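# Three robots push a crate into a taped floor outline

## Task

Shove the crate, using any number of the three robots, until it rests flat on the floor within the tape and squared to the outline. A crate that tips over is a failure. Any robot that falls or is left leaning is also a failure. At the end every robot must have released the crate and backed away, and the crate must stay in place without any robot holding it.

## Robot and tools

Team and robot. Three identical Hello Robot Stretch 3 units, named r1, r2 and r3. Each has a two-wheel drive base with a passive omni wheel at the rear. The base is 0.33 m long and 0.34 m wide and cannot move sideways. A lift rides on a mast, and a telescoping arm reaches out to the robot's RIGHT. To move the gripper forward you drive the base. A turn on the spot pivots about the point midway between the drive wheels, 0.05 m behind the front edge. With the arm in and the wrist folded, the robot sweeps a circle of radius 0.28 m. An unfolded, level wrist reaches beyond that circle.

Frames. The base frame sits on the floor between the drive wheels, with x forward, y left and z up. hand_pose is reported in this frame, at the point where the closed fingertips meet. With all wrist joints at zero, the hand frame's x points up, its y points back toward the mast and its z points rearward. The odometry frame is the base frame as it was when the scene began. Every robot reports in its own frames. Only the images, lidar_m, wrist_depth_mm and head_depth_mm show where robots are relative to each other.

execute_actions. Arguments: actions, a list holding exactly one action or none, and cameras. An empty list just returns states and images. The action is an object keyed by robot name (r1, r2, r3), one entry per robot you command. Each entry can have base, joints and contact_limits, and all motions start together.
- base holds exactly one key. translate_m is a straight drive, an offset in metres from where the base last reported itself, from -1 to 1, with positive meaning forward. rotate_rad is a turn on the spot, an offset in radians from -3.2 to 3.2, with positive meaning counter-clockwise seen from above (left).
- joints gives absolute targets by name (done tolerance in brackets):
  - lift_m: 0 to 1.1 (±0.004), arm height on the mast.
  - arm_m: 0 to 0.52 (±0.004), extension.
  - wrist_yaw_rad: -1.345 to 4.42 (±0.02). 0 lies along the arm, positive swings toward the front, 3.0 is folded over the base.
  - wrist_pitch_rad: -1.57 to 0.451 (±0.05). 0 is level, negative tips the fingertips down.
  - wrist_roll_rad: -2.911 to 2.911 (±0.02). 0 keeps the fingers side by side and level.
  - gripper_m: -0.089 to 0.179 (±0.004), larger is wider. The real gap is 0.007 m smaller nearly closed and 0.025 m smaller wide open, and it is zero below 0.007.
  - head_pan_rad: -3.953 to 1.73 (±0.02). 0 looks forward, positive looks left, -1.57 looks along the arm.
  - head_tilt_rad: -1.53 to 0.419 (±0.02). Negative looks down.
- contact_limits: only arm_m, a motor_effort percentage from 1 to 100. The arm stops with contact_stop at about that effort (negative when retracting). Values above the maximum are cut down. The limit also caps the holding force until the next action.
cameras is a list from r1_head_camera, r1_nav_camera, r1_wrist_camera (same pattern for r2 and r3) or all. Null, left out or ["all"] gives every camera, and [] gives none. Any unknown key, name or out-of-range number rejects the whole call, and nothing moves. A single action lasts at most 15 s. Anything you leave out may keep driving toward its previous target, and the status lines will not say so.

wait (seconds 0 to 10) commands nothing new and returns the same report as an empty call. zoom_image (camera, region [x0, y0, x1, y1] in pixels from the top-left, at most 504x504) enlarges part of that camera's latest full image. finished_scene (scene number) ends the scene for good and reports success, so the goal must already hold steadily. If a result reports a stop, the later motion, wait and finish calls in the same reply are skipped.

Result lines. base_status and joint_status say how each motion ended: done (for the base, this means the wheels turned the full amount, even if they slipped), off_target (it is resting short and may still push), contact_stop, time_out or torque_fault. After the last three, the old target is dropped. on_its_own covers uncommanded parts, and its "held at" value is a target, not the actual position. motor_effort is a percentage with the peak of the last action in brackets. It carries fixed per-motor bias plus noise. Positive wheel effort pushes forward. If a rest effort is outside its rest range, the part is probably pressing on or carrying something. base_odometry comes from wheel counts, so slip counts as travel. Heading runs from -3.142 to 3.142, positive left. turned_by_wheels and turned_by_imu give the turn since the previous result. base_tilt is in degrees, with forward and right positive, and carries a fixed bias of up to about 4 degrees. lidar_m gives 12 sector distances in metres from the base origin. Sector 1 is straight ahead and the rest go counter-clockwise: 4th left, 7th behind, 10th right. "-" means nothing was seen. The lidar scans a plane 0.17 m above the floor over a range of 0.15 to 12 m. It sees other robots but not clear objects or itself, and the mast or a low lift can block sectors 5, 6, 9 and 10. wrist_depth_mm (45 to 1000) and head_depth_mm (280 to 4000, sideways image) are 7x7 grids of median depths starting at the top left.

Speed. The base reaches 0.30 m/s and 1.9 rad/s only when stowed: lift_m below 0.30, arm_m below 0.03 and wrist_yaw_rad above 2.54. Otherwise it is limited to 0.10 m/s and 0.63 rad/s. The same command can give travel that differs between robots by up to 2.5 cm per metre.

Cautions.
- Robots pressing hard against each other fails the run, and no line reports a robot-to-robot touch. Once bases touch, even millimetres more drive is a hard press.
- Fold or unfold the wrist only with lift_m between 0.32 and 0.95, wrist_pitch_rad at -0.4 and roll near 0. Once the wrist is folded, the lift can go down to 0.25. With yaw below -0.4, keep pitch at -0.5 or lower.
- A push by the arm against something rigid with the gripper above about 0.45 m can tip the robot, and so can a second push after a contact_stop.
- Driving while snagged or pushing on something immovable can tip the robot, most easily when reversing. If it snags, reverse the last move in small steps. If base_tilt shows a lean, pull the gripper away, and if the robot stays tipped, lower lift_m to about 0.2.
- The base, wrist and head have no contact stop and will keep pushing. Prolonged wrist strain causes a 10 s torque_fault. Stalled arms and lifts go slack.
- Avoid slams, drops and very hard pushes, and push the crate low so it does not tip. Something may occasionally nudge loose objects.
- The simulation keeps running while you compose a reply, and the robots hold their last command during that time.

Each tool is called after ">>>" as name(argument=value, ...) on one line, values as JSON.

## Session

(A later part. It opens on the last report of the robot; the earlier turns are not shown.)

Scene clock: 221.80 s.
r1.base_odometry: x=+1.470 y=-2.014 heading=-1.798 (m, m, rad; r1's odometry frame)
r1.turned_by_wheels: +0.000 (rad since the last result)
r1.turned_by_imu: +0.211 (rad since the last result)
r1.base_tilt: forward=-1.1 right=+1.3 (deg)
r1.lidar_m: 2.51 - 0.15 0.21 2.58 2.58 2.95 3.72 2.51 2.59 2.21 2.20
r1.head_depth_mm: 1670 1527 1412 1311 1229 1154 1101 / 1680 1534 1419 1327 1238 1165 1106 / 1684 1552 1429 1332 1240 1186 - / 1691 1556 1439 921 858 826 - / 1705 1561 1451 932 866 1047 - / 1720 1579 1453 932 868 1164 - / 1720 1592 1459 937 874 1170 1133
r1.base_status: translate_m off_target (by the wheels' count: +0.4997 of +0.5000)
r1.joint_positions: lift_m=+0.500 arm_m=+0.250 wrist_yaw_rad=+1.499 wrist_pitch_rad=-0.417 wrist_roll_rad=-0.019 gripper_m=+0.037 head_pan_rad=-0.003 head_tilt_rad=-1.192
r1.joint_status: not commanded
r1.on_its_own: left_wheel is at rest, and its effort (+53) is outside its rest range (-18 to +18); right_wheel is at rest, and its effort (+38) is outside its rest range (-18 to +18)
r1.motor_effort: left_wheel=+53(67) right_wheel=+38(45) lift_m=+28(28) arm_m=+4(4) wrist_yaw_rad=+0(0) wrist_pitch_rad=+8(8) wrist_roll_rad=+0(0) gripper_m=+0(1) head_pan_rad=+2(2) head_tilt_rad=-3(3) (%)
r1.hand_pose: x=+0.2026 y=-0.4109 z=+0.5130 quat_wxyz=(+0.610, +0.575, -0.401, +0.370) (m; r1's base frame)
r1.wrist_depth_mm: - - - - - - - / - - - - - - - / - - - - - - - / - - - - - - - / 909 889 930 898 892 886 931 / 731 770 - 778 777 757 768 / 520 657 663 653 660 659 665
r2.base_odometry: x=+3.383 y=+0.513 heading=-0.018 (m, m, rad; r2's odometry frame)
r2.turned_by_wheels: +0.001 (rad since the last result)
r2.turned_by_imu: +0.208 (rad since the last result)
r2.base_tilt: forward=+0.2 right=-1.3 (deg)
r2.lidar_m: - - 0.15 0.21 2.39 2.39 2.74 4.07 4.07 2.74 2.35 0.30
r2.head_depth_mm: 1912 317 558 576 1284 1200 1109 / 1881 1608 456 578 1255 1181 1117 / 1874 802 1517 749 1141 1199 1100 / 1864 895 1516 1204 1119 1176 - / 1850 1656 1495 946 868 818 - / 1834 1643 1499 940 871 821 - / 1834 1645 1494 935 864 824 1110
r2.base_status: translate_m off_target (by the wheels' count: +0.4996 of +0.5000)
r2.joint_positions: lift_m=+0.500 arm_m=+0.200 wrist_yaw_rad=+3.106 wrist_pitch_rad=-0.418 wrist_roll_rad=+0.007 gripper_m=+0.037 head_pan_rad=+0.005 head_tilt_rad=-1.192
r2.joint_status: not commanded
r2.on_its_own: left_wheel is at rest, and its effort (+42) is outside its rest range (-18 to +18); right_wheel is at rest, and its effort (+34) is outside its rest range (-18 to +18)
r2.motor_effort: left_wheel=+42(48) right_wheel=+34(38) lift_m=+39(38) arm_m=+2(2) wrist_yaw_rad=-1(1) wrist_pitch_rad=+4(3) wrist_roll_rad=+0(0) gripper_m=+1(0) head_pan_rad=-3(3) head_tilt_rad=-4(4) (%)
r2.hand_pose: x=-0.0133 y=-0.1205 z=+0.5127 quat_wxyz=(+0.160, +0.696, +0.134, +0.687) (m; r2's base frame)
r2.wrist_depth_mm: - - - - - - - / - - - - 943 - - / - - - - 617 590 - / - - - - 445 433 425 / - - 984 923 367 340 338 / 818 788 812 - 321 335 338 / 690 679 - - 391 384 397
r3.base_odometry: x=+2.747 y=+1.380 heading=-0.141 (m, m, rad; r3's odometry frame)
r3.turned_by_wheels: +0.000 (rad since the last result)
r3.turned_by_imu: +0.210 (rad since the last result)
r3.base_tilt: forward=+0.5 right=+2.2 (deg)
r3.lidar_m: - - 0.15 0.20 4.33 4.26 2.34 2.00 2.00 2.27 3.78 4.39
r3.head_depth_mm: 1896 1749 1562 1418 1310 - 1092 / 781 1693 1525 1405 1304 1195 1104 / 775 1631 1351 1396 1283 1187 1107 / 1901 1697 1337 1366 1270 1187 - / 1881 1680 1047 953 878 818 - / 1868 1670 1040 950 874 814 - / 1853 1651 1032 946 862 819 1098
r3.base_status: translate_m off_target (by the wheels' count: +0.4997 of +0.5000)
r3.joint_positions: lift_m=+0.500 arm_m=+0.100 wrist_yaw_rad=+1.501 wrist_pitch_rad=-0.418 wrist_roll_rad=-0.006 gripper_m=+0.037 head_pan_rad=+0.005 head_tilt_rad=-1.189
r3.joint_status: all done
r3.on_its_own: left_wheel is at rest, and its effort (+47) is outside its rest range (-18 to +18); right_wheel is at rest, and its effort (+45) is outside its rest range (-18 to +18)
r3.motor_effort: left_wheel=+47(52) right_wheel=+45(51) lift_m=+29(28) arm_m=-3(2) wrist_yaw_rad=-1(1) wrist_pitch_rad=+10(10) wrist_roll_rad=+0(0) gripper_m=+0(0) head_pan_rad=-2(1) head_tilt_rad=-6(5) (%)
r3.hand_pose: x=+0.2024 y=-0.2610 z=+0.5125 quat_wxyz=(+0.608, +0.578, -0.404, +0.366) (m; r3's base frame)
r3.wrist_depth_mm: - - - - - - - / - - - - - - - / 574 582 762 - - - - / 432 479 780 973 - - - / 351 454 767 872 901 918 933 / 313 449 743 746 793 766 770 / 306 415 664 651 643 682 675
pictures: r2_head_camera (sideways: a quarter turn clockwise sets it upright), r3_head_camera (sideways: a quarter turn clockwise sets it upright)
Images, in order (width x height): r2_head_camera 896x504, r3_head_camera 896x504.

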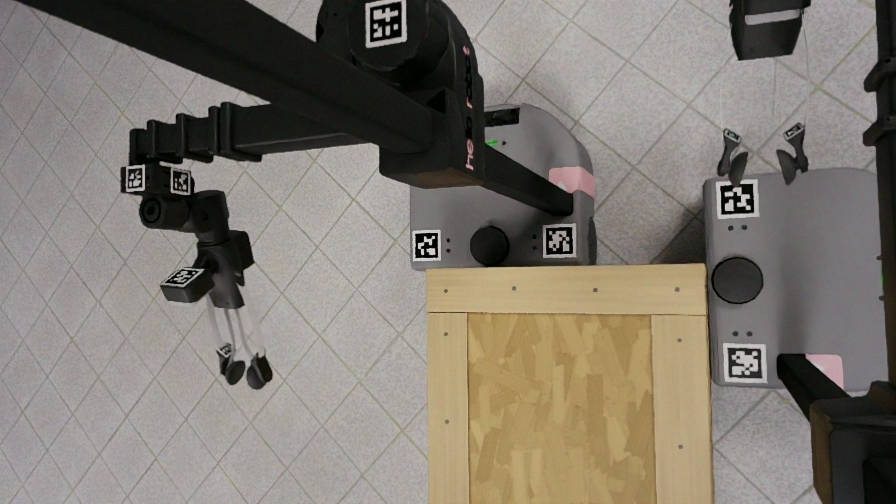

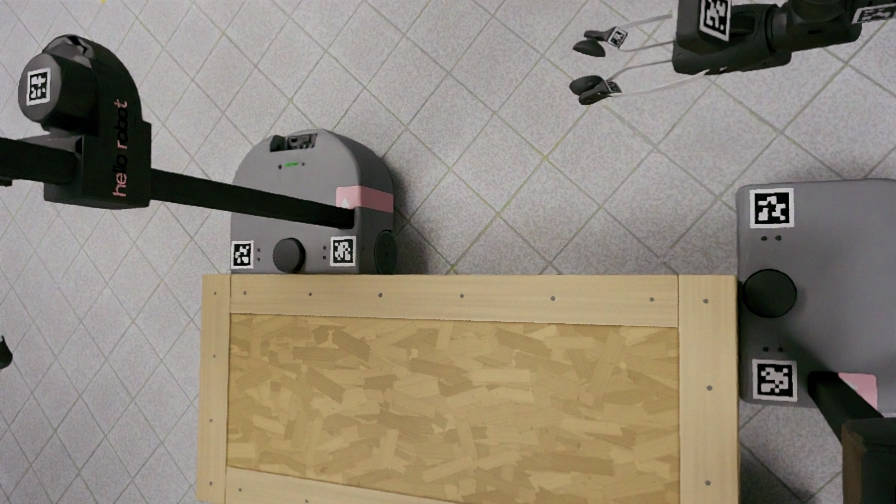

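Stable. Continue.

>>> execute_actions(actions=[{"r1":{"base":{"translate_m":1.0}},"r2":{"base":{"translate_m":1.0},"joints":{"head_pan_rad":0.25,"head_tilt_rad":-0.75}},"r3":{"base":{"translate_m":1.0}}}], cameras=["r3_head_camera","r2_head_camera","r2_nav_camera"])

Scene clock: 235.27 s.
r1.base_odometry: x=+1.245 y=-2.988 heading=-1.798 (m, m, rad; r1's odometry frame)
r1.turned_by_wheels: +0.000 (rad since the last result)
r1.turned_by_imu: +0.367 (rad since the last result)
r1.base_tilt: forward=-1.1 right=+1.2 (deg)
r1.lidar_m: - - 0.15 0.21 2.82 2.96 3.88 2.54 2.62 2.02 1.99 2.12
r1.head_depth_mm: 1667 1533 1409 1314 1230 1153 1101 / 1679 1541 1418 1323 1231 1166 1107 / 1688 1547 1423 1326 1241 1188 - / 1698 1551 1437 921 860 823 - / 1709 1565 1441 928 868 1044 - / 1719 1573 1449 931 868 1163 - / 1731 1579 1461 935 873 1170 1127
r1.base_status: translate_m off_target (by the wheels' count: +0.9997 of +1.0000)
r1.joint_positions: lift_m=+0.500 arm_m=+0.250 wrist_yaw_rad=+1.500 wrist_pitch_rad=-0.416 wrist_roll_rad=-0.019 gripper_m=+0.037 head_pan_rad=-0.003 head_tilt_rad=-1.192
r1.joint_status: not commanded
r1.on_its_own: left_wheel is at rest, and its effort (+56) is outside its rest range (-18 to +18); right_wheel is at rest, and its effort (+37) is outside its rest range (-18 to +18)
r1.motor_effort: left_wheel=+56(98) right_wheel=+37(52) lift_m=+28(28) arm_m=+3(2) wrist_yaw_rad=+0(2) wrist_pitch_rad=+8(10) wrist_roll_rad=+0(0) gripper_m=+0(1) head_pan_rad=+2(2) head_tilt_rad=-3(3) (%)
r1.hand_pose: x=+0.2027 y=-0.4110 z=+0.5131 quat_wxyz=(+0.610, +0.575, -0.401, +0.370) (m; r1's base frame)
r1.wrist_depth_mm: - - - - - - - / - - - - - - - / - - - - - - - / - - - - - - - / 887 873 910 908 890 879 919 / 718 760 - 753 806 749 791 / 499 660 642 677 635 660 664
r2.base_odometry: x=+4.382 y=+0.496 heading=-0.017 (m, m, rad; r2's odometry frame)
r2.turned_by_wheels: +0.000 (rad since the last result)
r2.turned_by_imu: +0.363 (rad since the last result)
r2.base_tilt: forward=+0.2 right=-1.4 (deg)
r2.lidar_m: - - 0.15 0.21 2.51 2.65 3.82 4.10 2.98 2.30 2.26 0.30
r2.head_depth_mm: 3612 3491 2546 1942 736 598 497 / - 3603 2512 1941 1505 1334 728 / - 3595 2514 1944 1505 1326 989 / - 3536 2524 1942 1497 1337 796 / - 3498 2500 1940 1555 1323 795 / 3989 3490 2494 1920 1564 911 791 / 3825 3493 2476 1911 1561 910 790
r2.base_status: translate_m off_target (by the wheels' count: +0.9997 of +1.0000)
r2.joint_positions: lift_m=+0.500 arm_m=+0.200 wrist_yaw_rad=+3.106 wrist_pitch_rad=-0.418 wrist_roll_rad=+0.007 gripper_m=+0.037 head_pan_rad=+0.243 head_tilt_rad=-0.752
r2.joint_status: all done
r2.on_its_own: left_wheel is at rest, and its effort (+34) is outside its rest range (-18 to +18); right_wheel is at rest, and its effort (+34) is outside its rest range (-18 to +18)
r2.motor_effort: left_wheel=+34(52) right_wheel=+34(39) lift_m=+39(38) arm_m=+2(2) wrist_yaw_rad=-1(1) wrist_pitch_rad=+4(3) wrist_roll_rad=+0(0) gripper_m=+1(0) head_pan_rad=+4(28) head_tilt_rad=+1(30) (%)
r2.hand_pose: x=-0.0133 y=-0.1205 z=+0.5127 quat_wxyz=(+0.160, +0.696, +0.134, +0.687) (m; r2's base frame)
r2.wrist_depth_mm: - - - - - - - / - - - - 983 - - / - - - - 619 593 - / - - - - 449 438 428 / - 978 994 911 363 345 338 / 808 794 812 - 320 334 340 / 688 684 - - 388 386 394
r3.base_odometry: x=+3.737 y=+1.240 heading=-0.140 (m, m, rad; r3's odometry frame)
r3.turned_by_wheels: +0.000 (rad since the last result)
r3.turned_by_imu: +0.367 (rad since the last result)
r3.base_tilt: forward=+0.5 right=+2.2 (deg)
r3.lidar_m: - - 0.15 0.20 4.54 2.65 2.05 2.01 2.13 3.07 4.21 3.17
r3.head_depth_mm: 1923 1734 1559 1422 1299 - 1100 / 775 1687 1537 1420 1301 1200 1108 / 761 1013 1333 1406 1289 1194 1110 / 1903 1698 1316 1377 1263 1185 - / 1891 1681 1046 955 875 821 - / 1860 1681 1041 945 870 815 - / 1850 1650 1031 941 867 819 1105
r3.base_status: translate_m off_target (by the wheels' count: +0.9997 of +1.0000)
r3.joint_positions: lift_m=+0.500 arm_m=+0.100 wrist_yaw_rad=+1.500 wrist_pitch_rad=-0.419 wrist_roll_rad=-0.006 gripper_m=+0.037 head_pan_rad=+0.005 head_tilt_rad=-1.189
r3.joint_status: not commanded
r3.on_its_own: left_wheel is at rest, and its effort (+53) is outside its rest range (-18 to +18); right_wheel is at rest, and its effort (+44) is outside its rest range (-18 to +18)
r3.motor_effort: left_wheel=+53(55) right_wheel=+44(52) lift_m=+29(28) arm_m=-2(2) wrist_yaw_rad=+0(1) wrist_pitch_rad=+10(11) wrist_roll_rad=+0(0) gripper_m=+0(0) head_pan_rad=-1(1) head_tilt_rad=-5(5) (%)
r3.hand_pose: x=+0.2024 y=-0.2611 z=+0.5124 quat_wxyz=(+0.608, +0.578, -0.404, +0.366) (m; r3's base frame)
r3.wrist_depth_mm: - - - - - - - / - - - - - - - / 564 574 742 - - - - / 433 492 747 956 - - - / 347 444 769 848 940 896 945 / 309 447 722 784 814 778 786 / 300 419 651 655 638 674 681
pictures: r2_head_camera (sideways: a quarter turn clockwise sets it upright), r2_nav_camera (sideways: a quarter turn counterclockwise sets it upright), r3_head_camera (sideways: a quarter turn clockwise sets it upright)
Images, in order (width x height): r2_head_camera 896x504, r2_nav_camera 672x504, r3_head_camera 896x504.

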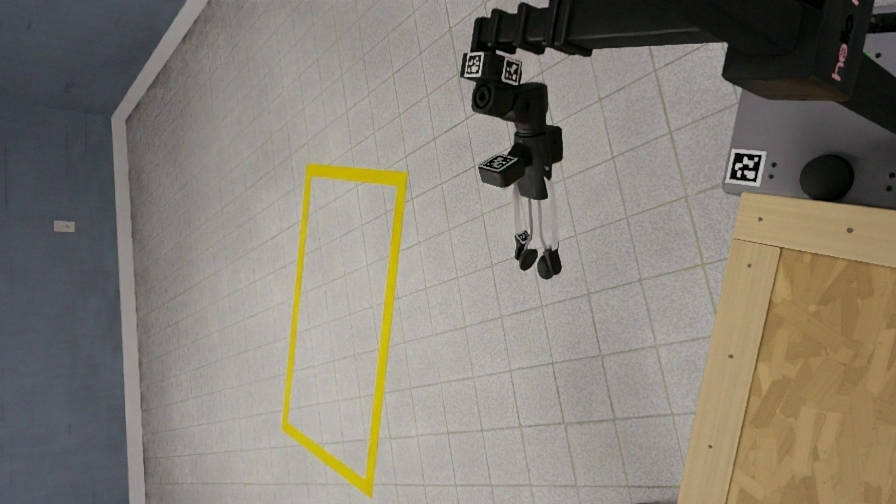

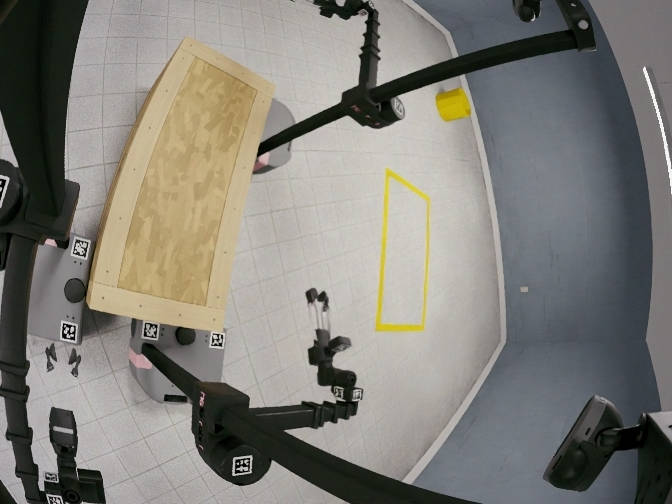

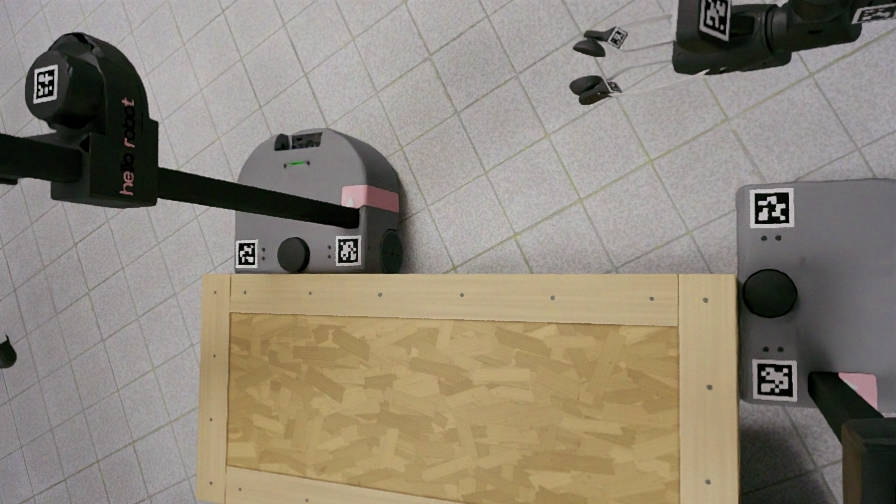

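>>> execute_actions(actions=[{"r1":{"base":{"translate_m":0.7}},"r2":{"base":{"translate_m":0.7},"joints":{"head_pan_rad":0.0}},"r3":{"base":{"translate_m":0.7}}}], cameras=["r1_head_camera","r2_head_camera","r2_nav_camera"])

Scene clock: 248.43 s.
r1.base_odometry: x=+1.088 y=-3.670 heading=-1.797 (m, m, rad; r1's odometry frame)
r1.turned_by_wheels: +0.000 (rad since the last result)
r1.turned_by_imu: +0.223 (rad since the last result)
r1.base_tilt: forward=-1.1 right=+1.1 (deg)
r1.lidar_m: - - 0.15 0.21 2.90 3.43 3.87 2.60 2.14 1.88 1.89 2.22
r1.head_depth_mm: 1674 1531 1415 1307 1230 1150 1097 / 1686 1543 1426 1320 1236 1168 1111 / 1693 1551 1427 1321 1229 1185 - / 1693 1557 1441 925 864 824 - / 1707 1574 1439 926 863 1047 - / 1724 1576 1451 933 867 1162 - / 1730 1587 1456 937 872 1171 1133
r1.base_status: translate_m off_target (by the wheels' count: +0.6997 of +0.7000)
r1.joint_positions: lift_m=+0.500 arm_m=+0.250 wrist_yaw_rad=+1.499 wrist_pitch_rad=-0.417 wrist_roll_rad=-0.019 gripper_m=+0.037 head_pan_rad=-0.003 head_tilt_rad=-1.192
r1.joint_status: not commanded
r1.on_its_own: left_wheel is at rest, and its effort (+53) is outside its rest range (-18 to +18); right_wheel is at rest, and its effort (+33) is outside its rest range (-18 to +18)
r1.motor_effort: left_wheel=+53(97) right_wheel=+33(56) lift_m=+28(29) arm_m=+2(3) wrist_yaw_rad=+1(2) wrist_pitch_rad=+8(9) wrist_roll_rad=+0(0) gripper_m=+1(0) head_pan_rad=+2(2) head_tilt_rad=-3(3) (%)
r1.hand_pose: x=+0.2026 y=-0.4110 z=+0.5129 quat_wxyz=(+0.610, +0.575, -0.400, +0.370) (m; r1's base frame)
r1.wrist_depth_mm: - - - - - - - / - - - - - - - / - - - - - - - / - - - - - - - / 883 907 916 912 934 909 924 / 492 780 - 753 766 761 752 / 483 640 667 667 652 641 659
r2.base_odometry: x=+5.082 y=+0.484 heading=-0.017 (m, m, rad; r2's odometry frame)
r2.turned_by_wheels: +0.000 (rad since the last result)
r2.turned_by_imu: +0.221 (rad since the last result)
r2.base_tilt: forward=+0.2 right=-1.3 (deg)
r2.lidar_m: - - 0.15 0.21 2.53 2.98 4.19 4.19 2.49 2.21 2.22 0.29
r2.head_depth_mm: 3399 3424 2540 317 359 523 1114 / - 3584 2526 1936 662 482 954 / - 3591 2503 915 1537 1329 949 / - 3568 2506 1922 1489 1326 971 / - 3539 2489 1935 1492 1331 794 / 3930 3476 2471 1910 1531 1322 794 / 3791 3479 2447 1904 1558 1318 790
r2.base_status: translate_m off_target (by the wheels' count: +0.6997 of +0.7000)
r2.joint_positions: lift_m=+0.500 arm_m=+0.200 wrist_yaw_rad=+3.106 wrist_pitch_rad=-0.418 wrist_roll_rad=+0.007 gripper_m=+0.037 head_pan_rad=+0.007 head_tilt_rad=-0.752
r2.joint_status: all done
r2.on_its_own: left_wheel is at rest, and its effort (+30) is outside its rest range (-18 to +18); right_wheel is at rest, and its effort (+34) is outside its rest range (-18 to +18)
r2.motor_effort: left_wheel=+30(54) right_wheel=+34(39) lift_m=+38(38) arm_m=+2(2) wrist_yaw_rad=+0(1) wrist_pitch_rad=+3(3) wrist_roll_rad=+0(0) gripper_m=+1(0) head_pan_rad=-4(26) head_tilt_rad=+1(1) (%)
r2.hand_pose: x=-0.0133 y=-0.1205 z=+0.5127 quat_wxyz=(+0.160, +0.696, +0.134, +0.687) (m; r2's base frame)
r2.wrist_depth_mm: - - - - - - - / - - - - 954 - - / - - - - 611 586 - / - - - - 451 441 431 / - - 993 925 363 344 336 / 830 825 840 - 321 334 341 / 684 686 - - 392 391 395
r3.base_odometry: x=+4.430 y=+1.142 heading=-0.140 (m, m, rad; r3's odometry frame)
r3.turned_by_wheels: +0.000 (rad since the last result)
r3.turned_by_imu: +0.223 (rad since the last result)
r3.base_tilt: forward=+0.5 right=+2.2 (deg)
r3.lidar_m: - - 0.15 0.20 3.98 2.34 2.05 2.04 2.40 4.11 3.07 3.72
r3.head_depth_mm: 1931 1715 1561 1408 1308 - 1096 / 771 1688 1534 1409 1306 1196 1112 / 767 1019 1332 1386 1283 1190 1116 / 1912 1694 1311 1373 1268 1178 - / 1891 1688 1052 949 877 817 - / 1850 1677 1041 945 870 813 - / 1861 1653 1031 940 871 818 1101
r3.base_status: translate_m off_target (by the wheels' count: +0.6997 of +0.7000)
r3.joint_positions: lift_m=+0.500 arm_m=+0.100 wrist_yaw_rad=+1.500 wrist_pitch_rad=-0.419 wrist_roll_rad=-0.006 gripper_m=+0.037 head_pan_rad=+0.005 head_tilt_rad=-1.189
r3.joint_status: not commanded
r3.on_its_own: left_wheel is at rest, and its effort (+50) is outside its rest range (-18 to +18); right_wheel is at rest, and its effort (+47) is outside its rest range (-18 to +18)
r3.motor_effort: left_wheel=+50(57) right_wheel=+47(51) lift_m=+28(29) arm_m=-3(2) wrist_yaw_rad=+0(0) wrist_pitch_rad=+10(11) wrist_roll_rad=+0(0) gripper_m=+0(0) head_pan_rad=+0(1) head_tilt_rad=-6(5) (%)
r3.hand_pose: x=+0.2024 y=-0.2611 z=+0.5124 quat_wxyz=(+0.608, +0.578, -0.404, +0.366) (m; r3's base frame)
r3.wrist_depth_mm: - - - - - - - / - - - - - - - / 574 566 751 - - - - / 436 481 771 937 - - - / 345 450 770 817 921 934 923 / 311 446 715 778 802 789 764 / 297 408 644 658 648 672 657
pictures: r1_head_camera (sideways: a quarter turn clockwise sets it upright), r2_head_camera (sideways: a quarter turn clockwise sets it upright), r2_nav_camera (sideways: a quarter turn counterclockwise sets it upright)
Images, in order (width x height): r1_head_camera 896x504, r2_head_camera 896x504, r2_nav_camera 672x504.

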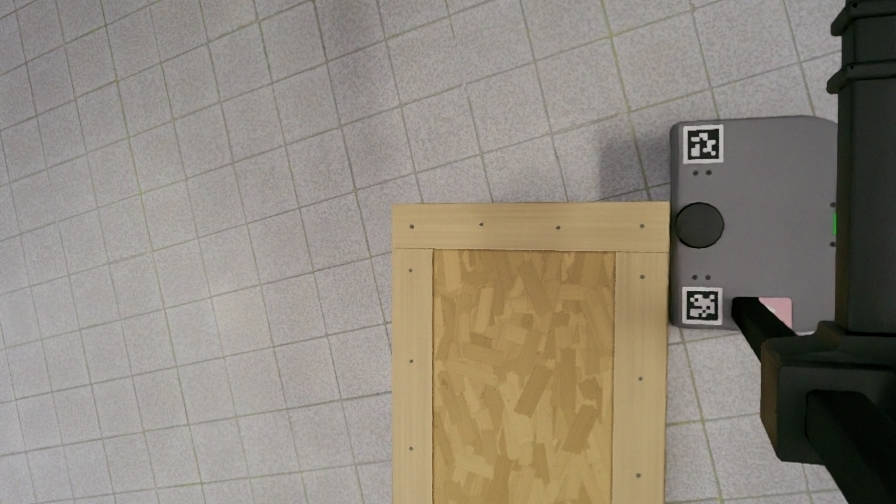

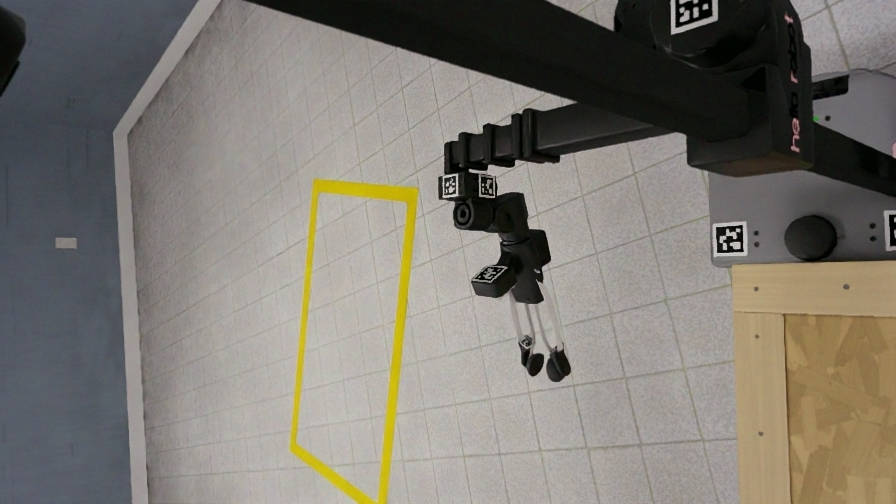

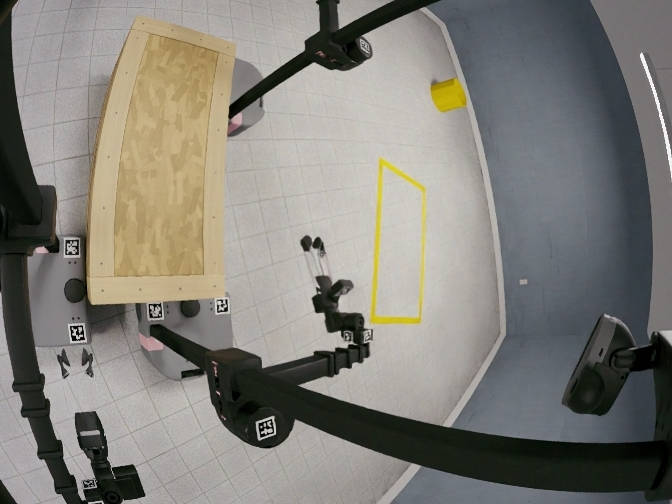

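>>> execute_actions(actions=[{"r1":{"base":{"translate_m":-0.32},"joints":{"arm_m":0,"wrist_yaw_rad":3.0}},"r2":{"base":{"translate_m":-0.5},"joints":{"arm_m":0,"head_tilt_rad":-1.0}},"r3":{"base":{"translate_m":-0.35},"joints":{"arm_m":0,"wrist_yaw_rad":3.0}}}], cameras=[])

>>> execute_actions(actions=[{"r1":{"base":{"rotate_rad":-0.9},"joints":{"lift_m":0.28}},"r2":{"base":{"rotate_rad":0.94},"joints":{"lift_m":0.28}},"r3":{"base":{"rotate_rad":1.57},"joints":{"lift_m":0.28}}}], cameras=[])

>>> execute_actions(actions=[{"r1":{"base":{"translate_m":0.55}},"r2":{"base":{"translate_m":0.5}},"r3":{"base":{"translate_m":0.77}}}], cameras=[])

>>> execute_actions(actions=[{"r1":{"base":{"rotate_rad":0.9}},"r2":{"base":{"rotate_rad":-0.94}},"r3":{"base":{"rotate_rad":-1.9}}}], cameras=["r1_nav_camera","r2_head_camera","r3_head_camera"])

Scene clock: 266.97 s.
r1.base_odometry: x=+1.160 y=-3.358 heading=-1.797 (m, m, rad; r1's odometry frame)
r1.turned_by_wheels: +0.000 (rad since the last result)
r1.turned_by_imu: -0.001 (rad since the last result)
r1.base_tilt: forward=-1.1 right=+1.1 (deg)
r1.lidar_m: 0.37 0.39 0.53 2.82 2.83 3.37 3.57 2.30 2.22 1.95 1.96 2.30
r1.head_depth_mm: 1665 1533 1413 1314 1225 1182 - / 1671 1544 1419 1319 1231 1178 - / 1684 1550 1410 1314 1239 1191 - / 1702 1558 992 966 1245 1196 - / 1718 1570 996 974 1256 1193 - / 1711 1575 1003 977 1258 1179 - / 1720 1583 1007 982 1265 1180 1135
r1.base_status: done
r1.joint_positions: lift_m=+0.500 arm_m=+0.000 wrist_yaw_rad=+2.998 wrist_pitch_rad=-0.417 wrist_roll_rad=-0.019 gripper_m=+0.037 head_pan_rad=-0.003 head_tilt_rad=-1.192
r1.joint_status: all done
r1.motor_effort: left_wheel=+0(48) right_wheel=+0(31) lift_m=+29(29) arm_m=-1(4) wrist_yaw_rad=+1(4) wrist_pitch_rad=+8(8) wrist_roll_rad=+0(0) gripper_m=+0(0) head_pan_rad=+2(2) head_tilt_rad=-3(3) (%)
r1.hand_pose: x=+0.0109 y=+0.0770 z=+0.5129 quat_wxyz=(+0.195, +0.694, +0.098, +0.686) (m; r1's base frame)
r1.wrist_depth_mm: - - - - - - - / - - - - - 789 872 / - - - - 929 601 563 / - - - - 938 557 435 / 919 884 946 887 883 590 402 / 757 762 - 741 760 578 409 / 669 661 663 654 646 596 417
r2.base_odometry: x=+4.582 y=+0.493 heading=-0.017 (m, m, rad; r2's odometry frame)
r2.turned_by_wheels: +0.000 (rad since the last result)
r2.turned_by_imu: +0.001 (rad since the last result)
r2.base_tilt: forward=+0.2 right=-1.4 (deg)
r2.lidar_m: 0.54 0.57 0.78 2.42 2.42 2.87 3.70 3.71 2.60 2.32 2.32 0.89
r2.head_depth_mm: 2710 1108 1773 1387 1383 1232 1111 / 2732 2190 1835 1449 1373 1221 1116 / 2720 2163 1806 1559 1371 1220 1095 / 2709 2158 1810 1525 1340 1207 1103 / 2698 2144 1805 1066 1250 1201 1101 / 2629 2135 1800 1065 1237 1203 1084 / 2622 2118 1767 1058 1224 1198 1081
r2.base_status: done
r2.joint_positions: lift_m=+0.500 arm_m=+0.000 wrist_yaw_rad=+3.106 wrist_pitch_rad=-0.418 wrist_roll_rad=+0.007 gripper_m=+0.037 head_pan_rad=+0.007 head_tilt_rad=-0.988
r2.joint_status: all done
r2.motor_effort: left_wheel=+0(27) right_wheel=+0(31) lift_m=+38(39) arm_m=-2(4) wrist_yaw_rad=-1(0) wrist_pitch_rad=+4(3) wrist_roll_rad=+0(0) gripper_m=+0(0) head_pan_rad=-4(4) head_tilt_rad=-7(24) (%)
r2.hand_pose: x=-0.0133 y=+0.0791 z=+0.5127 quat_wxyz=(+0.160, +0.696, +0.134, +0.687) (m; r2's base frame)
r2.wrist_depth_mm: - - - - - - - / - - - - - - 852 / - - - - - 926 649 / - - - - - 934 615 / 982 987 974 964 945 872 637 / 840 817 814 781 784 765 629 / 676 686 674 655 654 648 609
r3.base_odometry: x=+4.083 y=+1.191 heading=-0.140 (m, m, rad; r3's odometry frame)
r3.turned_by_wheels: +0.000 (rad since the last result)
r3.turned_by_imu: +0.002 (rad since the last result)
r3.base_tilt: forward=+0.5 right=+2.2 (deg)
r3.lidar_m: 0.40 0.41 0.96 4.50 3.29 1.96 1.71 1.71 2.00 3.56 3.29 1.17
r3.head_depth_mm: 1853 1494 1563 1423 1302 1206 1120 / 1930 1502 1547 1402 1300 1212 - / 1915 1707 1548 1405 1284 1187 - / 1902 1664 1513 1380 1282 1192 - / 1900 1166 1045 976 1251 1189 - / 1876 1151 1046 968 1252 1173 - / 1840 1135 1037 963 1237 1160 1098
r3.base_status: done
r3.joint_positions: lift_m=+0.500 arm_m=+0.000 wrist_yaw_rad=+2.997 wrist_pitch_rad=-0.419 wrist_roll_rad=-0.006 gripper_m=+0.037 head_pan_rad=+0.005 head_tilt_rad=-1.189
r3.joint_status: all done
r3.motor_effort: left_wheel=+0(47) right_wheel=+1(44) lift_m=+28(29) arm_m=-3(3) wrist_yaw_rad=+4(5) wrist_pitch_rad=+10(10) wrist_roll_rad=+0(0) gripper_m=+1(0) head_pan_rad=-1(2) head_tilt_rad=-6(6) (%)
r3.hand_pose: x=+0.0111 y=+0.0767 z=+0.5124 quat_wxyz=(+0.197, +0.698, +0.097, +0.681) (m; r3's base frame)
r3.wrist_depth_mm: - - - - - - - / - - - - - - - / - - - - - - - / - - - - - - 454 / 904 881 933 903 931 594 415 / 749 757 - 772 803 593 418 / 654 649 671 657 641 635 419
pictures: none
No camera images: the call's "cameras" was empty. Leave "cameras" out to get every camera's image.

Scene clock: 270.33 s.
r1.base_odometry: x=+1.160 y=-3.358 heading=-2.697 (m, m, rad; r1's odometry frame)
r1.turned_by_wheels: -0.900 (rad since the last result)
r1.turned_by_imu: -0.908 (rad since the last result)
r1.base_tilt: forward=-1.0 right=+1.1 (deg)
r1.lidar_m: 1.99 2.58 0.37 0.41 0.64 2.83 2.88 3.72 2.31 2.31 2.07 1.95
r1.head_depth_mm: 1662 1527 1422 1318 1228 1153 1081 / 1680 1536 1412 1317 1234 - 1074 / 1688 1547 1436 1327 1240 1187 - / 1693 1555 1439 1334 1247 1193 - / 1708 1562 1441 1336 1255 1196 - / 1725 1573 1455 1344 1207 1178 - / 1736 1576 1456 1355 897 1158 1132
r1.base_status: done
r1.joint_positions: lift_m=+0.280 arm_m=+0.000 wrist_yaw_rad=+2.998 wrist_pitch_rad=-0.417 wrist_roll_rad=-0.019 gripper_m=+0.037 head_pan_rad=-0.003 head_tilt_rad=-1.192
r1.joint_status: all done
r1.motor_effort: left_wheel=+3(9) right_wheel=-2(5) lift_m=+26(28) arm_m=-2(2) wrist_yaw_rad=+1(1) wrist_pitch_rad=+8(8) wrist_roll_rad=+0(0) gripper_m=+1(1) head_pan_rad=+1(2) head_tilt_rad=-3(3) (%)
r1.hand_pose: x=+0.0108 y=+0.0770 z=+0.2930 quat_wxyz=(+0.195, +0.694, +0.099, +0.686) (m; r1's base frame)
r1.wrist_depth_mm: - - 509 431 379 333 - / 910 - 535 476 399 363 - / 880 - 603 505 442 404 988 / 728 730 666 564 468 687 753 / 587 584 622 586 506 580 588 / 499 496 - 528 496 499 502 / 446 - - - 428 430 430
r2.base_odometry: x=+4.582 y=+0.493 heading=+0.923 (m, m, rad; r2's odometry frame)
r2.turned_by_wheels: +0.940 (rad since the last result)
r2.turned_by_imu: +0.930 (rad since the last result)
r2.base_tilt: forward=+0.2 right=-1.3 (deg)
r2.lidar_m: 0.71 2.43 2.42 2.69 3.71 3.70 2.84 2.33 2.32 0.96 0.54 0.55
r2.head_depth_mm: 2752 1601 1640 1089 990 1190 1101 / 2721 2206 1266 1083 1150 1220 1117 / 2717 2165 1259 1144 1316 1216 1105 / 2689 2169 1258 1392 1364 1214 1101 / 2680 2152 1759 1513 1360 1207 1091 / 2634 2144 1797 1544 1352 1202 1091 / 2539 2122 1799 1531 1347 1203 1078
r2.base_status: done
r2.joint_positions: lift_m=+0.280 arm_m=+0.000 wrist_yaw_rad=+3.106 wrist_pitch_rad=-0.418 wrist_roll_rad=+0.007 gripper_m=+0.037 head_pan_rad=+0.007 head_tilt_rad=-0.988
r2.joint_status: all done
r2.motor_effort: left_wheel=-2(5) right_wheel=+3(5) lift_m=+33(39) arm_m=-2(1) wrist_yaw_rad=-1(0) wrist_pitch_rad=+4(4) wrist_roll_rad=+0(0) gripper_m=+0(0) head_pan_rad=-4(4) head_tilt_rad=-6(6) (%)
r2.hand_pose: x=-0.0133 y=+0.0791 z=+0.2928 quat_wxyz=(+0.160, +0.696, +0.134, +0.687) (m; r2's base frame)
r2.wrist_depth_mm: - - - - - - - / - - - - - - - / - - - - - - 977 / 854 844 - 798 769 734 734 / 649 647 623 625 620 591 592 / 541 526 543 522 - 500 484 / 450 - - - 428 419 412
r3.base_odometry: x=+4.083 y=+1.191 heading=+1.430 (m, m, rad; r3's odometry frame)
r3.turned_by_wheels: +1.570 (rad since the last result)
r3.turned_by_imu: +1.574 (rad since the last result)
r3.base_tilt: forward=+0.5 right=+2.2 (deg)
r3.lidar_m: 4.51 3.32 1.96 1.71 1.71 2.00 3.57 3.29 1.12 0.40 0.41 0.97
r3.head_depth_mm: 1118 1691 1539 1422 1014 1015 1104 / 1134 1087 1379 1410 1293 1195 1112 / 1910 1702 1398 1391 1278 1205 - / 1908 1711 1524 1386 1274 1192 - / 1881 1684 1515 1381 1271 1185 - / 1857 1671 1498 1377 1264 1176 - / 1860 1661 1496 1374 1253 1160 1096
r3.base_status: done
r3.joint_positions: lift_m=+0.280 arm_m=+0.000 wrist_yaw_rad=+2.997 wrist_pitch_rad=-0.419 wrist_roll_rad=-0.006 gripper_m=+0.037 head_pan_rad=+0.005 head_tilt_rad=-1.189
r3.joint_status: all done
r3.motor_effort: left_wheel=-3(10) right_wheel=+3(9) lift_m=+23(26) arm_m=-3(3) wrist_yaw_rad=+4(4) wrist_pitch_rad=+10(10) wrist_roll_rad=+0(0) gripper_m=+1(1) head_pan_rad=+0(1) head_tilt_rad=-6(5) (%)
r3.hand_pose: x=+0.0111 y=+0.0767 z=+0.2927 quat_wxyz=(+0.197, +0.698, +0.097, +0.682) (m; r3's base frame)
r3.wrist_depth_mm: - - - - - - - / - - - - - - - / - - - - - - - / 744 735 747 747 778 747 761 / 593 606 626 598 610 620 628 / 497 509 - 511 527 508 513 / 442 - - - 428 434 437
pictures: none
No camera images: the call's "cameras" was empty. Leave "cameras" out to get every camera's image.

Scene clock: 274.67 s.
r1.base_odometry: x=+0.663 y=-3.594 heading=-2.697 (m, m, rad; r1's odometry frame)
r1.turned_by_wheels: +0.000 (rad since the last result)
r1.turned_by_imu: +0.004 (rad since the last result)
r1.base_tilt: forward=-1.1 right=+1.2 (deg)
r1.lidar_m: 1.49 1.93 4.45 0.49 0.40 0.40 3.40 4.05 2.50 2.26 1.54 1.45
r1.head_depth_mm: 1467 1529 1405 1312 1229 1154 1078 / 1538 1542 1419 1325 1236 - 1067 / 1620 1547 1426 1324 1238 1187 - / 1654 1547 1433 1332 1243 1189 - / 1686 1566 1447 1338 1246 1196 - / 1722 1570 1449 1342 1256 1181 - / 1734 1579 1463 1353 1263 1180 1132
r1.base_status: done
r1.joint_positions: lift_m=+0.280 arm_m=+0.000 wrist_yaw_rad=+2.999 wrist_pitch_rad=-0.417 wrist_roll_rad=-0.019 gripper_m=+0.037 head_pan_rad=-0.003 head_tilt_rad=-1.192
r1.joint_status: not commanded
r1.motor_effort: left_wheel=+2(12) right_wheel=-1(4) lift_m=+26(26) arm_m=-1(1) wrist_yaw_rad=+1(2) wrist_pitch_rad=+8(8) wrist_roll_rad=+0(0) gripper_m=+0(0) head_pan_rad=+2(2) head_tilt_rad=-2(3) (%)
r1.hand_pose: x=+0.0107 y=+0.0771 z=+0.2930 quat_wxyz=(+0.195, +0.694, +0.099, +0.686) (m; r1's base frame)
r1.wrist_depth_mm: 329 - 519 - - - - / 348 - 561 - - - - / 362 - 606 931 921 986 963 / 374 432 657 714 724 723 733 / 387 467 624 594 594 598 606 / 440 478 - 524 514 504 502 / 443 - - - 425 431 433
r2.base_odometry: x=+4.884 y=+0.891 heading=+0.922 (m, m, rad; r2's odometry frame)
r2.turned_by_wheels: +0.000 (rad since the last result)
r2.turned_by_imu: +0.002 (rad since the last result)
r2.base_tilt: forward=+0.2 right=-1.3 (deg)
r2.lidar_m: 0.33 2.11 2.09 2.33 3.70 4.07 3.19 0.79 0.41 0.27 0.26 0.26
r2.head_depth_mm: 2761 2205 1834 1568 949 848 774 / 2744 2188 1836 1084 945 841 886 / 2714 2172 1194 1073 945 879 1101 / 2473 1375 1266 1444 956 1172 1098 / 2645 2152 1782 1520 1309 1209 1094 / 2471 2144 1800 1536 1342 1201 1086 / 2290 2121 1777 1533 1353 1197 1084
r2.base_status: done
r2.joint_positions: lift_m=+0.280 arm_m=+0.000 wrist_yaw_rad=+3.106 wrist_pitch_rad=-0.418 wrist_roll_rad=+0.007 gripper_m=+0.037 head_pan_rad=+0.007 head_tilt_rad=-0.989
r2.joint_status: not commanded
r2.motor_effort: left_wheel=-2(8) right_wheel=+2(7) lift_m=+35(34) arm_m=-2(2) wrist_yaw_rad=-1(1) wrist_pitch_rad=+4(3) wrist_roll_rad=+0(0) gripper_m=+0(0) head_pan_rad=-4(4) head_tilt_rad=-6(7) (%)
r2.hand_pose: x=-0.0133 y=+0.0791 z=+0.2928 quat_wxyz=(+0.160, +0.696, +0.134, +0.687) (m; r2's base frame)
r2.wrist_depth_mm: - - - - - - - / - - - - - - - / - - - - - - 978 / 847 844 - 781 787 748 725 / 636 659 635 625 617 585 570 / 537 535 540 534 - 492 477 / 455 - - - 428 421 423
r3.base_odometry: x=+4.192 y=+1.954 heading=+1.430 (m, m, rad; r3's odometry frame)
r3.turned_by_wheels: +0.000 (rad since the last result)
r3.turned_by_imu: +0.000 (rad since the last result)
r3.base_tilt: forward=+0.5 right=+2.2 (deg)
r3.lidar_m: 3.77 3.69 2.15 1.89 1.90 2.22 3.92 0.56 0.56 0.80 2.87 3.32
r3.head_depth_mm: 1963 1734 1560 1412 1293 1201 1108 / 1946 1703 1554 1413 1288 1194 1114 / 1921 1704 1534 1398 1279 1199 - / 1814 1694 1529 1396 1274 1196 - / 1879 1677 1516 1379 1266 1185 - / 1864 1665 1508 1372 1263 1179 - / 1838 1651 1494 1369 1253 1159 1096
r3.base_status: done
r3.joint_positions: lift_m=+0.280 arm_m=+0.000 wrist_yaw_rad=+2.997 wrist_pitch_rad=-0.419 wrist_roll_rad=-0.006 gripper_m=+0.037 head_pan_rad=+0.005 head_tilt_rad=-1.189
r3.joint_status: not commanded
r3.motor_effort: left_wheel=-3(9) right_wheel=+2(11) lift_m=+23(23) arm_m=-3(3) wrist_yaw_rad=+3(4) wrist_pitch_rad=+10(10) wrist_roll_rad=+0(0) gripper_m=+1(1) head_pan_rad=-1(2) head_tilt_rad=-6(6) (%)
r3.hand_pose: x=+0.0110 y=+0.0768 z=+0.2927 quat_wxyz=(+0.196, +0.698, +0.098, +0.682) (m; r3's base frame)
r3.wrist_depth_mm: - - - - - - - / - - - - - - - / - - - - - - - / 738 730 750 759 757 772 764 / 605 593 628 606 610 608 612 / 501 500 - 528 532 509 512 / 441 - - - 421 439 448
pictures: none
No camera images: the call's "cameras" was empty. Leave "cameras" out to get every camera's image.

Scene clock: 277.17 s.
r1.base_odometry: x=+0.663 y=-3.594 heading=-1.797 (m, m, rad; r1's odometry frame)
r1.turned_by_wheels: +0.900 (rad since the last result)
r1.turned_by_imu: +0.906 (rad since the last result)
r1.base_tilt: forward=-1.0 right=+1.2 (deg)
r1.lidar_m: 3.10 0.56 0.41 0.40 3.33 3.95 2.51 2.55 1.65 1.45 1.46 1.72
r1.head_depth_mm: 1665 1537 1415 1318 1226 1156 1081 / 1676 1547 1417 1324 1236 - 1067 / 1687 1546 1433 1327 1243 1186 - / 1695 1554 1427 1337 1246 1197 - / 1713 1563 1444 1334 1250 1196 - / 1714 1576 1449 1344 1252 1180 - / 1737 1583 1456 1093 1036 1163 1126
r1.base_status: done
r1.joint_positions: lift_m=+0.280 arm_m=+0.000 wrist_yaw_rad=+2.999 wrist_pitch_rad=-0.417 wrist_roll_rad=-0.019 gripper_m=+0.037 head_pan_rad=-0.003 head_tilt_rad=-1.192
r1.joint_status: not commanded
r1.motor_effort: left_wheel=-2(10) right_wheel=+3(10) lift_m=+26(26) arm_m=-1(2) wrist_yaw_rad=+0(1) wrist_pitch_rad=+8(8) wrist_roll_rad=+0(0) gripper_m=+0(1) head_pan_rad=+2(2) head_tilt_rad=-3(3) (%)
r1.hand_pose: x=+0.0107 y=+0.0771 z=+0.2930 quat_wxyz=(+0.195, +0.694, +0.099, +0.686) (m; r1's base frame)
r1.wrist_depth_mm: - - - 407 416 436 766 / - - - 445 456 481 823 / 956 - 930 492 506 529 915 / 729 755 717 542 551 610 729 / 601 611 613 576 589 607 600 / 501 491 - 521 520 502 498 / 443 - - - 427 430 425
r2.base_odometry: x=+4.884 y=+0.891 heading=-0.017 (m, m, rad; r2's odometry frame)
r2.turned_by_wheels: -0.940 (rad since the last result)
r2.turned_by_imu: -0.926 (rad since the last result)
r2.base_tilt: forward=+0.2 right=-1.3 (deg)
r2.lidar_m: 0.26 0.27 0.37 2.10 2.11 2.48 4.06 4.09 0.86 0.79 0.36 0.26
r2.head_depth_mm: 2763 2187 1839 1580 953 957 1100 / 2715 2196 1812 1079 948 949 1113 / 2667 2174 1813 1070 945 936 1109 / 2683 2165 1808 1548 945 923 1102 / 2646 2151 1793 1548 934 907 1096 / 2617 2115 1780 1527 928 886 1086 / 2624 2117 1773 1534 930 870 1075
r2.base_status: done
r2.joint_positions: lift_m=+0.280 arm_m=+0.000 wrist_yaw_rad=+3.106 wrist_pitch_rad=-0.418 wrist_roll_rad=+0.007 gripper_m=+0.037 head_pan_rad=+0.007 head_tilt_rad=-0.989
r2.joint_status: not commanded
r2.motor_effort: left_wheel=+1(7) right_wheel=-2(4) lift_m=+34(35) arm_m=-2(2) wrist_yaw_rad=+0(0) wrist_pitch_rad=+4(4) wrist_roll_rad=+0(0) gripper_m=+1(0) head_pan_rad=-4(4) head_tilt_rad=-7(5) (%)
r2.hand_pose: x=-0.0133 y=+0.0791 z=+0.2928 quat_wxyz=(+0.160, +0.696, +0.134, +0.687) (m; r2's base frame)
r2.wrist_depth_mm: - - - - - 432 293 / - - - - - 440 296 / - - - - - 454 298 / 859 849 - 802 773 454 299 / 668 650 638 624 636 461 308 / 536 517 528 530 - 472 308 / 444 - - - 426 410 311
r3.base_odometry: x=+4.192 y=+1.954 heading=-0.470 (m, m, rad; r3's odometry frame)
r3.turned_by_wheels: -1.900 (rad since the last result)
r3.turned_by_imu: -1.898 (rad since the last result)
r3.base_tilt: forward=+0.5 right=+2.2 (deg)
r3.lidar_m: 0.73 2.85 2.94 3.90 3.79 2.80 1.98 1.89 1.95 2.59 4.94 0.56
r3.head_depth_mm: 1941 1193 1083 1368 1302 1198 1115 / 1330 1184 1072 1196 1295 1198 1109 / 1327 1180 1123 1345 1285 1199 - / 1314 1318 1494 1392 1282 1200 - / 1887 1660 1284 1346 1271 1186 - / 1861 1619 1269 1323 1262 1180 - / 1792 996 1426 1349 1258 1165 1097
r3.base_status: done
r3.joint_positions: lift_m=+0.280 arm_m=+0.000 wrist_yaw_rad=+2.997 wrist_pitch_rad=-0.419 wrist_roll_rad=-0.006 gripper_m=+0.037 head_pan_rad=+0.005 head_tilt_rad=-1.189
r3.joint_status: not commanded
r3.motor_effort: left_wheel=+2(11) right_wheel=-2(8) lift_m=+23(23) arm_m=-3(3) wrist_yaw_rad=+3(3) wrist_pitch_rad=+10(10) wrist_roll_rad=+0(0) gripper_m=+1(0) head_pan_rad=-1(1) head_tilt_rad=-6(6) (%)
r3.hand_pose: x=+0.0110 y=+0.0768 z=+0.2927 quat_wxyz=(+0.196, +0.698, +0.098, +0.682) (m; r3's base frame)
r3.wrist_depth_mm: - - - - - - - / - - - - - - - / - - - - - - - / 741 737 766 770 766 763 781 / 586 595 625 611 607 606 611 / 492 502 - 526 525 502 519 / 443 - - - 423 441 441
pictures: r1_nav_camera (sideways: a quarter turn counterclockwise sets it upright), r2_head_camera (sideways: a quarter turn clockwise sets it upright), r3_head_camera (sideways: a quarter turn clockwise sets it upright)
Images, in order (width x height): r1_nav_camera 672x504, r2_head_camera 896x504, r3_head_camera 896x504.

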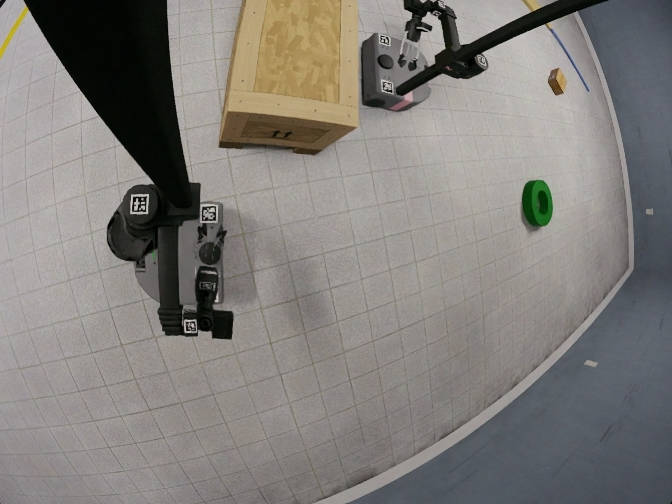

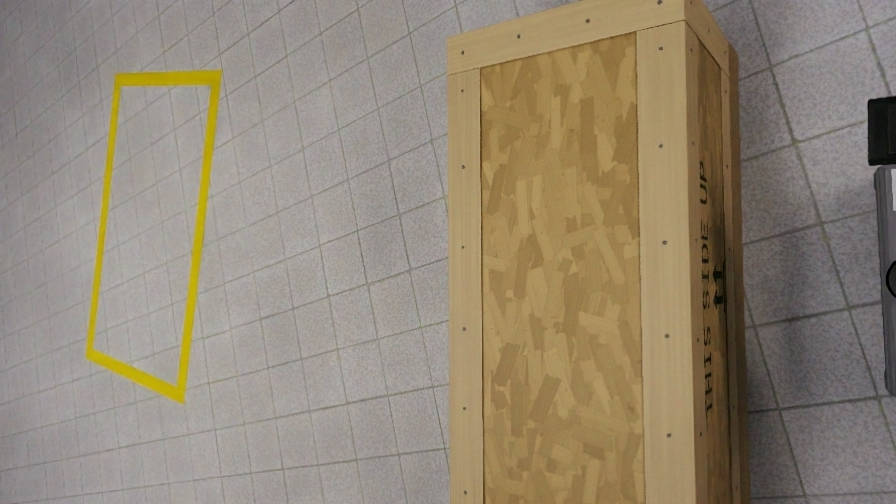

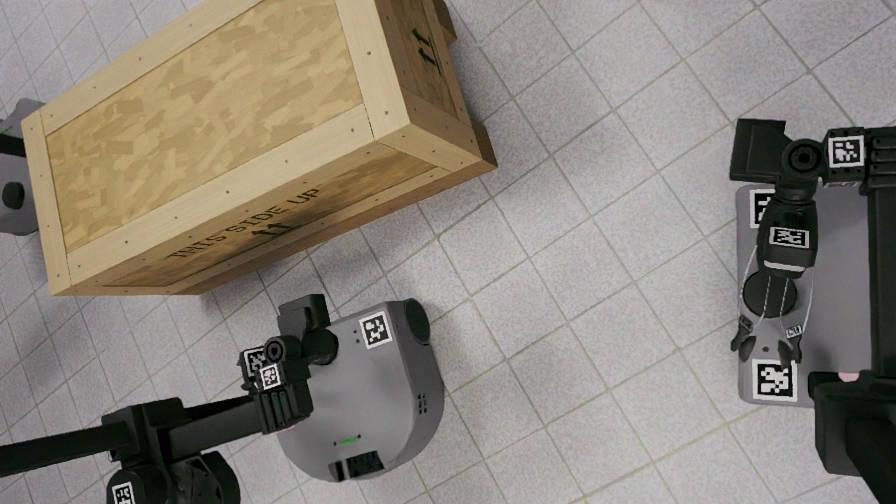

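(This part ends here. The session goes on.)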